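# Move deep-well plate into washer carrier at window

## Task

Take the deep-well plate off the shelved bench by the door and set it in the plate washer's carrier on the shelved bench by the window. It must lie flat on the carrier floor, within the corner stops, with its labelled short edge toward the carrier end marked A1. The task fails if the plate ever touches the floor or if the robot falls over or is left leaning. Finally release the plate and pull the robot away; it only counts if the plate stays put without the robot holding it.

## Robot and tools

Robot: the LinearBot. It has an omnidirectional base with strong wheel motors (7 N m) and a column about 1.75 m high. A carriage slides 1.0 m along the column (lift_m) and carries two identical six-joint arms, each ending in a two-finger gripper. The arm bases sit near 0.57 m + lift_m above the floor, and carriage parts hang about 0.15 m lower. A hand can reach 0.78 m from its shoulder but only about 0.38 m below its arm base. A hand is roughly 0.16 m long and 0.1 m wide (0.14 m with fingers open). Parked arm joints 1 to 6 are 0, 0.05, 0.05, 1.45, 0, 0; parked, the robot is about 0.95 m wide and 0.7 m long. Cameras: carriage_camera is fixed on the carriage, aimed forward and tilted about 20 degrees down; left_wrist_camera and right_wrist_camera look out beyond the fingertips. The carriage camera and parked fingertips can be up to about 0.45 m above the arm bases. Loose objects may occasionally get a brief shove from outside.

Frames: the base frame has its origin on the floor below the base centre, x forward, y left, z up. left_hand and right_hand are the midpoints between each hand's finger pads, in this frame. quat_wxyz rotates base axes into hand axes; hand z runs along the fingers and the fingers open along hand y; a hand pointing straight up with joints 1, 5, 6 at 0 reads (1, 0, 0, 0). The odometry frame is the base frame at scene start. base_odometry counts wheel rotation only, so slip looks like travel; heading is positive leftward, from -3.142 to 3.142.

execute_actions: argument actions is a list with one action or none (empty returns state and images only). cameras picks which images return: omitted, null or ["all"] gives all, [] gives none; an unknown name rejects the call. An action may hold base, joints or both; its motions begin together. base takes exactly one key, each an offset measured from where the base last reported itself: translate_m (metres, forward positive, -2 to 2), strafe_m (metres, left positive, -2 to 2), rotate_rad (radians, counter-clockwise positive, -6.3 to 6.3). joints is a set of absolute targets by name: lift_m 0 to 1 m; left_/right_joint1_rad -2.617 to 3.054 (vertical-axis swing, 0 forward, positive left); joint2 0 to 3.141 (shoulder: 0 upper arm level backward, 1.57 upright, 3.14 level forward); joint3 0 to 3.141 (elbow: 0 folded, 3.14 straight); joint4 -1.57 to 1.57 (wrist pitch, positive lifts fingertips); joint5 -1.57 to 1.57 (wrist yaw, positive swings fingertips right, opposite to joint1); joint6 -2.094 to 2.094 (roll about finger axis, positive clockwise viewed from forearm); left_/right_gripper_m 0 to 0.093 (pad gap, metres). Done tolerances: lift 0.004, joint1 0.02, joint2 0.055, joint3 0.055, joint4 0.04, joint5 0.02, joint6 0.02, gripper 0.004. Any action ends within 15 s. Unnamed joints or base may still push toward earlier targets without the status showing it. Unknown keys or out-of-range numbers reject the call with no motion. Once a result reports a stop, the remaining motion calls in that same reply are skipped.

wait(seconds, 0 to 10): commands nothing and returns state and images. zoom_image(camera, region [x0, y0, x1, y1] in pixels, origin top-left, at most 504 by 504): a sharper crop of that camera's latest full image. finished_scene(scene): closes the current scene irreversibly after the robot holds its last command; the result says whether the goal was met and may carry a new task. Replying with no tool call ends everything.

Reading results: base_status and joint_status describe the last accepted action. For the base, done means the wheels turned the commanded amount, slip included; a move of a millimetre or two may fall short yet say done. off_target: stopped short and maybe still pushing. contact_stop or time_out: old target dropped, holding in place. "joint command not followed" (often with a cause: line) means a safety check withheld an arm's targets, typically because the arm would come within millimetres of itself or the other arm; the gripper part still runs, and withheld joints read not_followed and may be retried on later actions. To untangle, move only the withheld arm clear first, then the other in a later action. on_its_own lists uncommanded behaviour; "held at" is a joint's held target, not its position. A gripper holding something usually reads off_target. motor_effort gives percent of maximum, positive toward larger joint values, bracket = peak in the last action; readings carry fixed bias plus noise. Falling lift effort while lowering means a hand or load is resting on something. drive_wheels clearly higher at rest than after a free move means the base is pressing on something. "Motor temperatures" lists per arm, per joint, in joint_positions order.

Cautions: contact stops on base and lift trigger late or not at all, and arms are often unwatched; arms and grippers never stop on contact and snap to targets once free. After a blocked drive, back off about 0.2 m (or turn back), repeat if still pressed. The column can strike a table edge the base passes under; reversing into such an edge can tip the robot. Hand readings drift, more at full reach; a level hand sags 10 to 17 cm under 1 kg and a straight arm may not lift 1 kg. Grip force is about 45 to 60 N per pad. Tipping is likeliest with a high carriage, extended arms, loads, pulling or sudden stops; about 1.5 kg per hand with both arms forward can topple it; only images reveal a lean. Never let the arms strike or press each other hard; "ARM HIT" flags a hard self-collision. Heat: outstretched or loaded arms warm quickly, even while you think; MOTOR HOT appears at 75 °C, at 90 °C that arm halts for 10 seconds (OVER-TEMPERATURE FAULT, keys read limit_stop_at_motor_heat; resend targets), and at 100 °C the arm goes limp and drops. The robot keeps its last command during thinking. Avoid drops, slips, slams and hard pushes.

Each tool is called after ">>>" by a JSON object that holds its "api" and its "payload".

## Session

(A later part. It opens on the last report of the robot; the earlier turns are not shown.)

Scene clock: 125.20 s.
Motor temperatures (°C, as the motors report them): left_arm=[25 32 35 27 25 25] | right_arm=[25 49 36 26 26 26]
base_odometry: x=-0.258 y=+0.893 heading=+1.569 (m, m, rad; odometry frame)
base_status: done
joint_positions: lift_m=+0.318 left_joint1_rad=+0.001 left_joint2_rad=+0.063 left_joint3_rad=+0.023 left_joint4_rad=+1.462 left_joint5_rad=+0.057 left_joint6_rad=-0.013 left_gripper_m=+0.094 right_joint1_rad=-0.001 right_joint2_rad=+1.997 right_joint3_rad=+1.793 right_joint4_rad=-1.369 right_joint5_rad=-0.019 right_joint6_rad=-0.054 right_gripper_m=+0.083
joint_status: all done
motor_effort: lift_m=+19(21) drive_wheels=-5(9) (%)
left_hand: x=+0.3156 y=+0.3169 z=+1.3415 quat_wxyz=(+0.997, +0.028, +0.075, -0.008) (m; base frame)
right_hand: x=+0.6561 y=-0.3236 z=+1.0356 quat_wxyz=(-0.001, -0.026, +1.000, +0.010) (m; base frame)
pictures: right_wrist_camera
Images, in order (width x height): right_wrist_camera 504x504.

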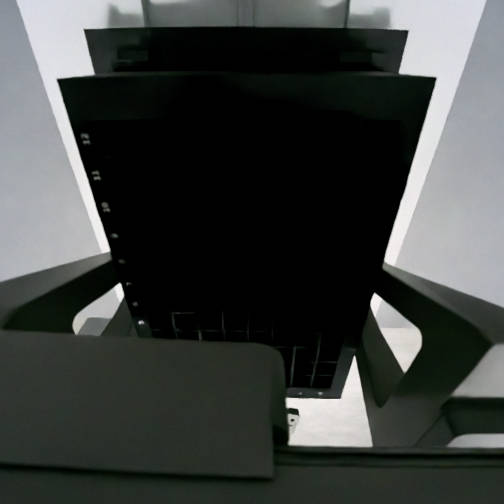

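>>> {"api": "execute_actions", "payload": {"actions": [{"joints":{"lift_m":0.299}}], "cameras": ["carriage_camera","right_wrist_camera"]}}

>>> {"api": "zoom_image", "payload": {"camera": "carriage_camera", "region": [320,240,430,350]}}

Scene clock: 128.63 s.
Motor temperatures (°C, as the motors report them): left_arm=[25 32 35 27 25 25] | right_arm=[25 49 36 26 26 26]
base_odometry: x=-0.258 y=+0.893 heading=+1.569 (m, m, rad; odometry frame)
base_status: not commanded
joint_positions: lift_m=+0.299 left_joint1_rad=+0.001 left_joint2_rad=+0.063 left_joint3_rad=+0.023 left_joint4_rad=+1.461 left_joint5_rad=+0.057 left_joint6_rad=-0.013 left_gripper_m=+0.094 right_joint1_rad=+0.001 right_joint2_rad=+1.972 right_joint3_rad=+1.807 right_joint4_rad=-1.383 right_joint5_rad=-0.015 right_joint6_rad=-0.055 right_gripper_m=+0.083
joint_status: all done
motor_effort: lift_m=+17(17) drive_wheels=-4(5) (%)
left_hand: x=+0.3157 y=+0.3169 z=+1.3226 quat_wxyz=(+0.997, +0.028, +0.075, -0.008) (m; base frame)
right_hand: x=+0.6558 y=-0.3236 z=+1.0291 quat_wxyz=(+0.012, -0.028, +1.000, +0.007) (m; base frame)
pictures: carriage_camera, right_wrist_camera
Images, in order (width x height): carriage_camera 504x504, right_wrist_camera 504x504.

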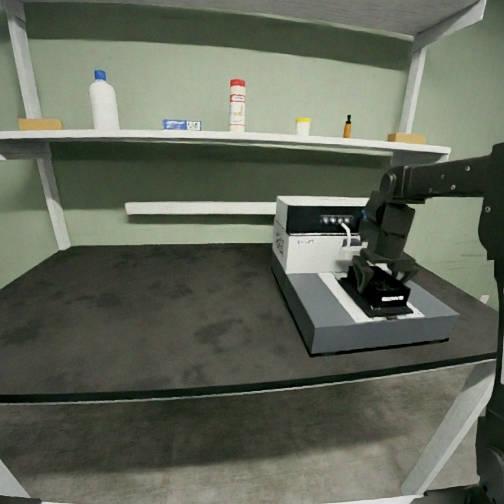

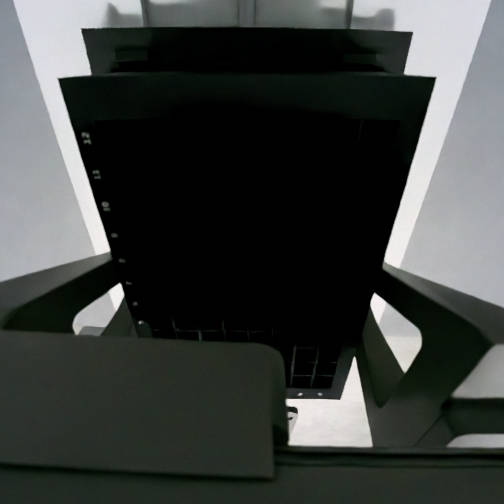

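Region (320, 240, 430, 350) of carriage_camera's 504x504 image, scaled by 4.582, with more detail than that image has.

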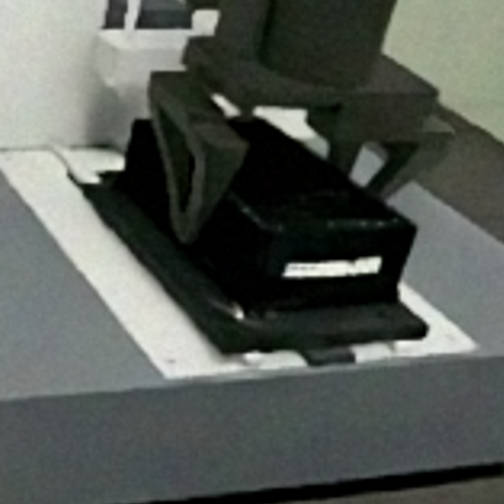

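>>> {"api": "execute_actions", "payload": {"actions": [{"joints":{"lift_m":0.316}}], "cameras": []}}

>>> {"api": "execute_actions", "payload": {"actions": [{"base":{"translate_m":-0.003}}], "cameras": ["right_wrist_camera"]}}

>>> {"api": "execute_actions", "payload": {"actions": [{"joints":{"lift_m":0.3}}], "cameras": ["carriage_camera","right_wrist_camera"]}}

>>> {"api": "zoom_image", "payload": {"camera": "carriage_camera", "region": [320,240,430,350]}}

Scene clock: 135.60 s.
Motor temperatures (°C, as the motors report them): left_arm=[25 32 36 27 25 25] | right_arm=[25 48 36 26 26 26]
base_odometry: x=-0.258 y=+0.893 heading=+1.569 (m, m, rad; odometry frame)
base_status: not commanded
joint_positions: lift_m=+0.316 left_joint1_rad=+0.001 left_joint2_rad=+0.063 left_joint3_rad=+0.023 left_joint4_rad=+1.461 left_joint5_rad=+0.057 left_joint6_rad=-0.013 left_gripper_m=+0.094 right_joint1_rad=+0.001 right_joint2_rad=+1.988 right_joint3_rad=+1.807 right_joint4_rad=-1.377 right_joint5_rad=-0.016 right_joint6_rad=-0.055 right_gripper_m=+0.083
joint_status: all done
motor_effort: lift_m=+19(24) drive_wheels=+3(5) (%)
left_hand: x=+0.3158 y=+0.3169 z=+1.3394 quat_wxyz=(+0.997, +0.028, +0.075, -0.008) (m; base frame)
right_hand: x=+0.6576 y=-0.3234 z=+1.0401 quat_wxyz=(+0.007, -0.028, +1.000, +0.008) (m; base frame)
pictures: none
No camera images: the call's "cameras" was empty. Leave "cameras" out to get every camera's image.

Scene clock: 136.53 s.
Motor temperatures (°C, as the motors report them): left_arm=[25 32 36 27 25 25] | right_arm=[25 48 36 26 26 26]
base_odometry: x=-0.258 y=+0.890 heading=+1.569 (m, m, rad; odometry frame)
base_status: done
joint_positions: lift_m=+0.316 left_joint1_rad=+0.001 left_joint2_rad=+0.063 left_joint3_rad=+0.023 left_joint4_rad=+1.460 left_joint5_rad=+0.057 left_joint6_rad=-0.013 left_gripper_m=+0.094 right_joint1_rad=+0.001 right_joint2_rad=+1.991 right_joint3_rad=+1.807 right_joint4_rad=-1.374 right_joint5_rad=-0.017 right_joint6_rad=-0.055 right_gripper_m=+0.083
joint_status: not commanded
motor_effort: lift_m=+19(19) drive_wheels=+0(9) (%)
left_hand: x=+0.3159 y=+0.3169 z=+1.3394 quat_wxyz=(+0.997, +0.028, +0.075, -0.008) (m; base frame)
right_hand: x=+0.6583 y=-0.3233 z=+1.0393 quat_wxyz=(+0.007, -0.028, +1.000, +0.008) (m; base frame)
pictures: right_wrist_camera
Images, in order (width x height): right_wrist_camera 504x504.

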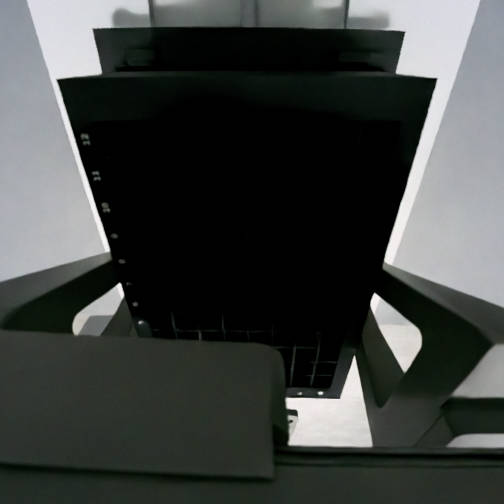

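Scene clock: 137.07 s.
Motor temperatures (°C, as the motors report them): left_arm=[25 32 36 27 25 25] | right_arm=[25 48 36 26 26 26]
base_odometry: x=-0.258 y=+0.890 heading=+1.569 (m, m, rad; odometry frame)
base_status: not commanded
joint_positions: lift_m=+0.300 left_joint1_rad=+0.001 left_joint2_rad=+0.063 left_joint3_rad=+0.023 left_joint4_rad=+1.461 left_joint5_rad=+0.057 left_joint6_rad=-0.013 left_gripper_m=+0.094 right_joint1_rad=+0.003 right_joint2_rad=+1.983 right_joint3_rad=+1.807 right_joint4_rad=-1.377 right_joint5_rad=-0.023 right_joint6_rad=-0.045 right_gripper_m=+0.083
joint_status: all done
motor_effort: lift_m=+18(21) drive_wheels=+0(1) (%)
left_hand: x=+0.3158 y=+0.3169 z=+1.3235 quat_wxyz=(+0.997, +0.028, +0.075, -0.008) (m; base frame)
right_hand: x=+0.6574 y=-0.3216 z=+1.0262 quat_wxyz=(+0.009, -0.024, +1.000, +0.011) (m; base frame)
pictures: carriage_camera, right_wrist_camera
Images, in order (width x height): carriage_camera 504x504, right_wrist_camera 504x504.

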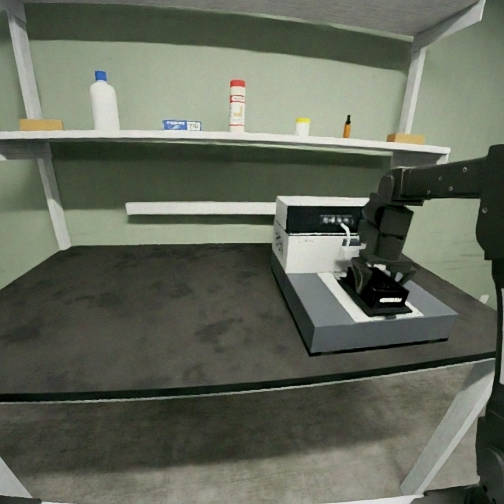

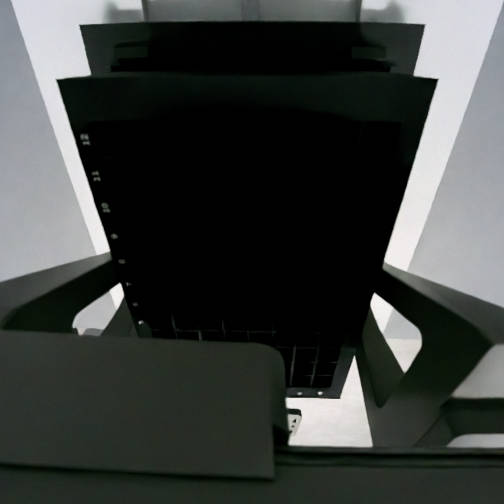

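Region (320, 240, 430, 350) of carriage_camera's 504x504 image, scaled by 4.582, with more detail than that image has.

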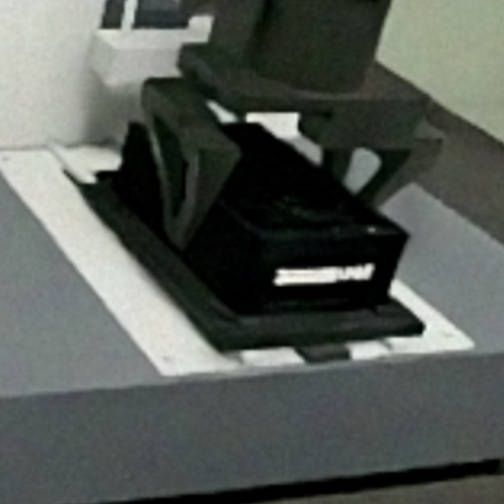

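It is sliding in, guided to the left. I'll ease the sideways load, finish lowering, then release.

>>> {"api": "execute_actions", "payload": {"actions": [{"base":{"strafe_m":0.002},"joints":{"lift_m":0.294,"right_joint6_rad":-0.045}}], "cameras": ["right_wrist_camera"]}}

>>> {"api": "execute_actions", "payload": {"actions": [{"joints":{"lift_m":0.298,"right_gripper_m":0.093}}], "cameras": ["right_wrist_camera"]}}

>>> {"api": "execute_actions", "payload": {"actions": [{"joints":{"lift_m":0.42}}], "cameras": ["right_wrist_camera"]}}

>>> {"api": "execute_actions", "payload": {"actions": [{"base":{"translate_m":-0.2}}], "cameras": ["carriage_camera"]}}

>>> {"api": "zoom_image", "payload": {"camera": "carriage_camera", "region": [300,250,400,350]}}

Scene clock: 144.60 s.
Motor temperatures (°C, as the motors report them): left_arm=[25 32 36 27 25 25] | right_arm=[25 48 35 26 26 26]
base_odometry: x=-0.260 y=+0.890 heading=+1.569 (m, m, rad; odometry frame)
base_status: done
joint_positions: lift_m=+0.294 left_joint1_rad=+0.001 left_joint2_rad=+0.063 left_joint3_rad=+0.023 left_joint4_rad=+1.461 left_joint5_rad=+0.057 left_joint6_rad=-0.013 left_gripper_m=+0.094 right_joint1_rad=+0.004 right_joint2_rad=+1.971 right_joint3_rad=+1.809 right_joint4_rad=-1.378 right_joint5_rad=-0.013 right_joint6_rad=-0.043 right_gripper_m=+0.083
joint_status: all done
motor_effort: lift_m=+17(20) drive_wheels=-3(6) (%)
left_hand: x=+0.3158 y=+0.3169 z=+1.3176 quat_wxyz=(+0.997, +0.028, +0.075, -0.008) (m; base frame)
right_hand: x=+0.6575 y=-0.3230 z=+1.0252 quat_wxyz=(+0.016, -0.023, +1.000, +0.006) (m; base frame)
pictures: right_wrist_camera
Images, in order (width x height): right_wrist_camera 504x504.

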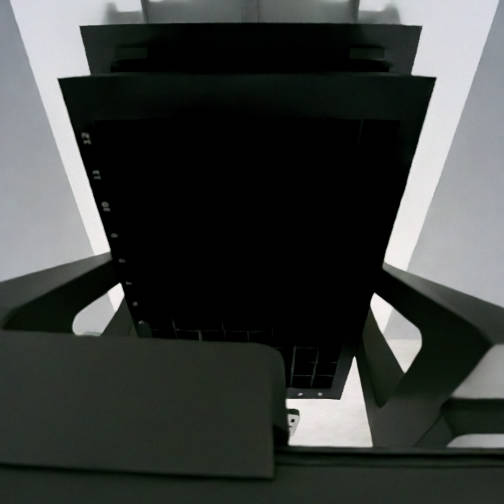

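Scene clock: 145.10 s.
Motor temperatures (°C, as the motors report them): left_arm=[25 32 36 27 25 25] | right_arm=[25 48 35 26 26 26]
base_odometry: x=-0.260 y=+0.890 heading=+1.569 (m, m, rad; odometry frame)
base_status: not commanded
joint_positions: lift_m=+0.298 left_joint1_rad=+0.001 left_joint2_rad=+0.063 left_joint3_rad=+0.023 left_joint4_rad=+1.460 left_joint5_rad=+0.057 left_joint6_rad=-0.013 left_gripper_m=+0.094 right_joint1_rad=+0.004 right_joint2_rad=+1.977 right_joint3_rad=+1.809 right_joint4_rad=-1.377 right_joint5_rad=-0.016 right_joint6_rad=-0.043 right_gripper_m=+0.093
joint_status: all done
motor_effort: lift_m=+19(23) drive_wheels=+2(3) (%)
left_hand: x=+0.3159 y=+0.3169 z=+1.3213 quat_wxyz=(+0.997, +0.028, +0.075, -0.008) (m; base frame)
right_hand: x=+0.6578 y=-0.3225 z=+1.0269 quat_wxyz=(+0.014, -0.023, +1.000, +0.008) (m; base frame)
pictures: right_wrist_camera
Images, in order (width x height): right_wrist_camera 504x504.

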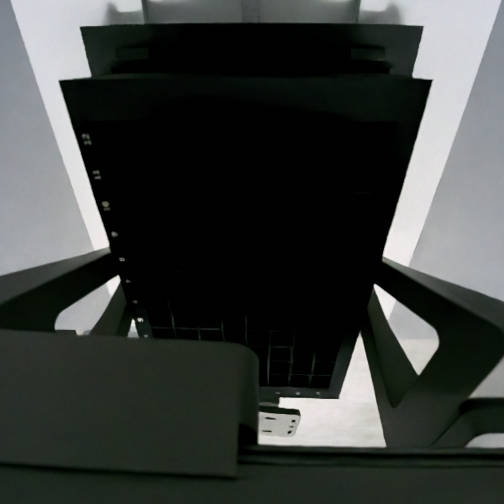

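Scene clock: 146.13 s.
Motor temperatures (°C, as the motors report them): left_arm=[25 32 36 27 25 25] | right_arm=[25 48 35 26 26 26]
base_odometry: x=-0.260 y=+0.890 heading=+1.569 (m, m, rad; odometry frame)
base_status: not commanded
joint_positions: lift_m=+0.420 left_joint1_rad=+0.001 left_joint2_rad=+0.063 left_joint3_rad=+0.023 left_joint4_rad=+1.460 left_joint5_rad=+0.057 left_joint6_rad=-0.013 left_gripper_m=+0.094 right_joint1_rad=+0.004 right_joint2_rad=+1.991 right_joint3_rad=+1.809 right_joint4_rad=-1.373 right_joint5_rad=-0.016 right_joint6_rad=-0.043 right_gripper_m=+0.093
joint_status: all done
motor_effort: lift_m=+20(24) drive_wheels=+3(3) (%)
left_hand: x=+0.3159 y=+0.3169 z=+1.4433 quat_wxyz=(+0.997, +0.028, +0.075, -0.008) (m; base frame)
right_hand: x=+0.6590 y=-0.3224 z=+1.1437 quat_wxyz=(+0.008, -0.023, +1.000, +0.008) (m; base frame)
pictures: right_wrist_camera
Images, in order (width x height): right_wrist_camera 504x504.

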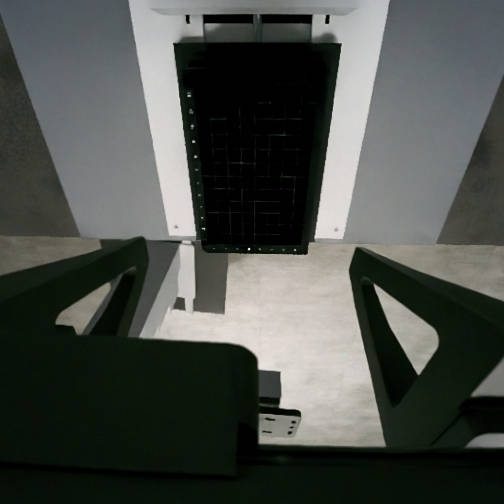

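Scene clock: 148.30 s.
Motor temperatures (°C, as the motors report them): left_arm=[25 32 36 27 25 25] | right_arm=[25 48 35 26 26 26]
base_odometry: x=-0.260 y=+0.690 heading=+1.569 (m, m, rad; odometry frame)
base_status: done
joint_positions: lift_m=+0.420 left_joint1_rad=+0.001 left_joint2_rad=+0.063 left_joint3_rad=+0.023 left_joint4_rad=+1.460 left_joint5_rad=+0.057 left_joint6_rad=-0.013 left_gripper_m=+0.094 right_joint1_rad=+0.004 right_joint2_rad=+1.991 right_joint3_rad=+1.809 right_joint4_rad=-1.372 right_joint5_rad=-0.017 right_joint6_rad=-0.043 right_gripper_m=+0.093
joint_status: not commanded
motor_effort: lift_m=+20(20) drive_wheels=-2(9) (%)
left_hand: x=+0.3161 y=+0.3169 z=+1.4433 quat_wxyz=(+0.997, +0.028, +0.076, -0.008) (m; base frame)
right_hand: x=+0.6592 y=-0.3223 z=+1.1437 quat_wxyz=(+0.009, -0.023, +1.000, +0.008) (m; base frame)
pictures: carriage_camera
Images, in order (width x height): carriage_camera 504x504.

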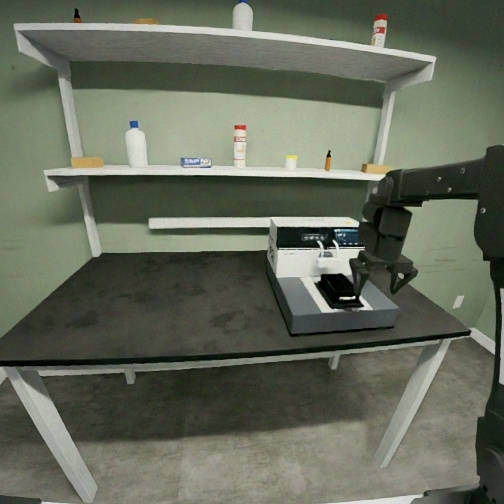

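Region (300, 250, 400, 350) of carriage_camera's 504x504 image, scaled by 5.040, with more detail than that image has.

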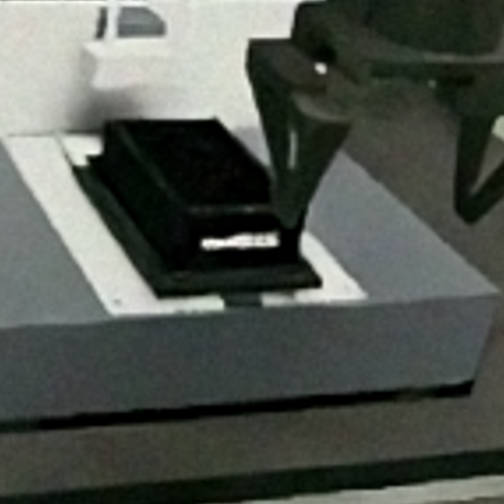

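>>> {"api": "finished_scene", "payload": {"scene": 2}}

The scene is finished: the task was done.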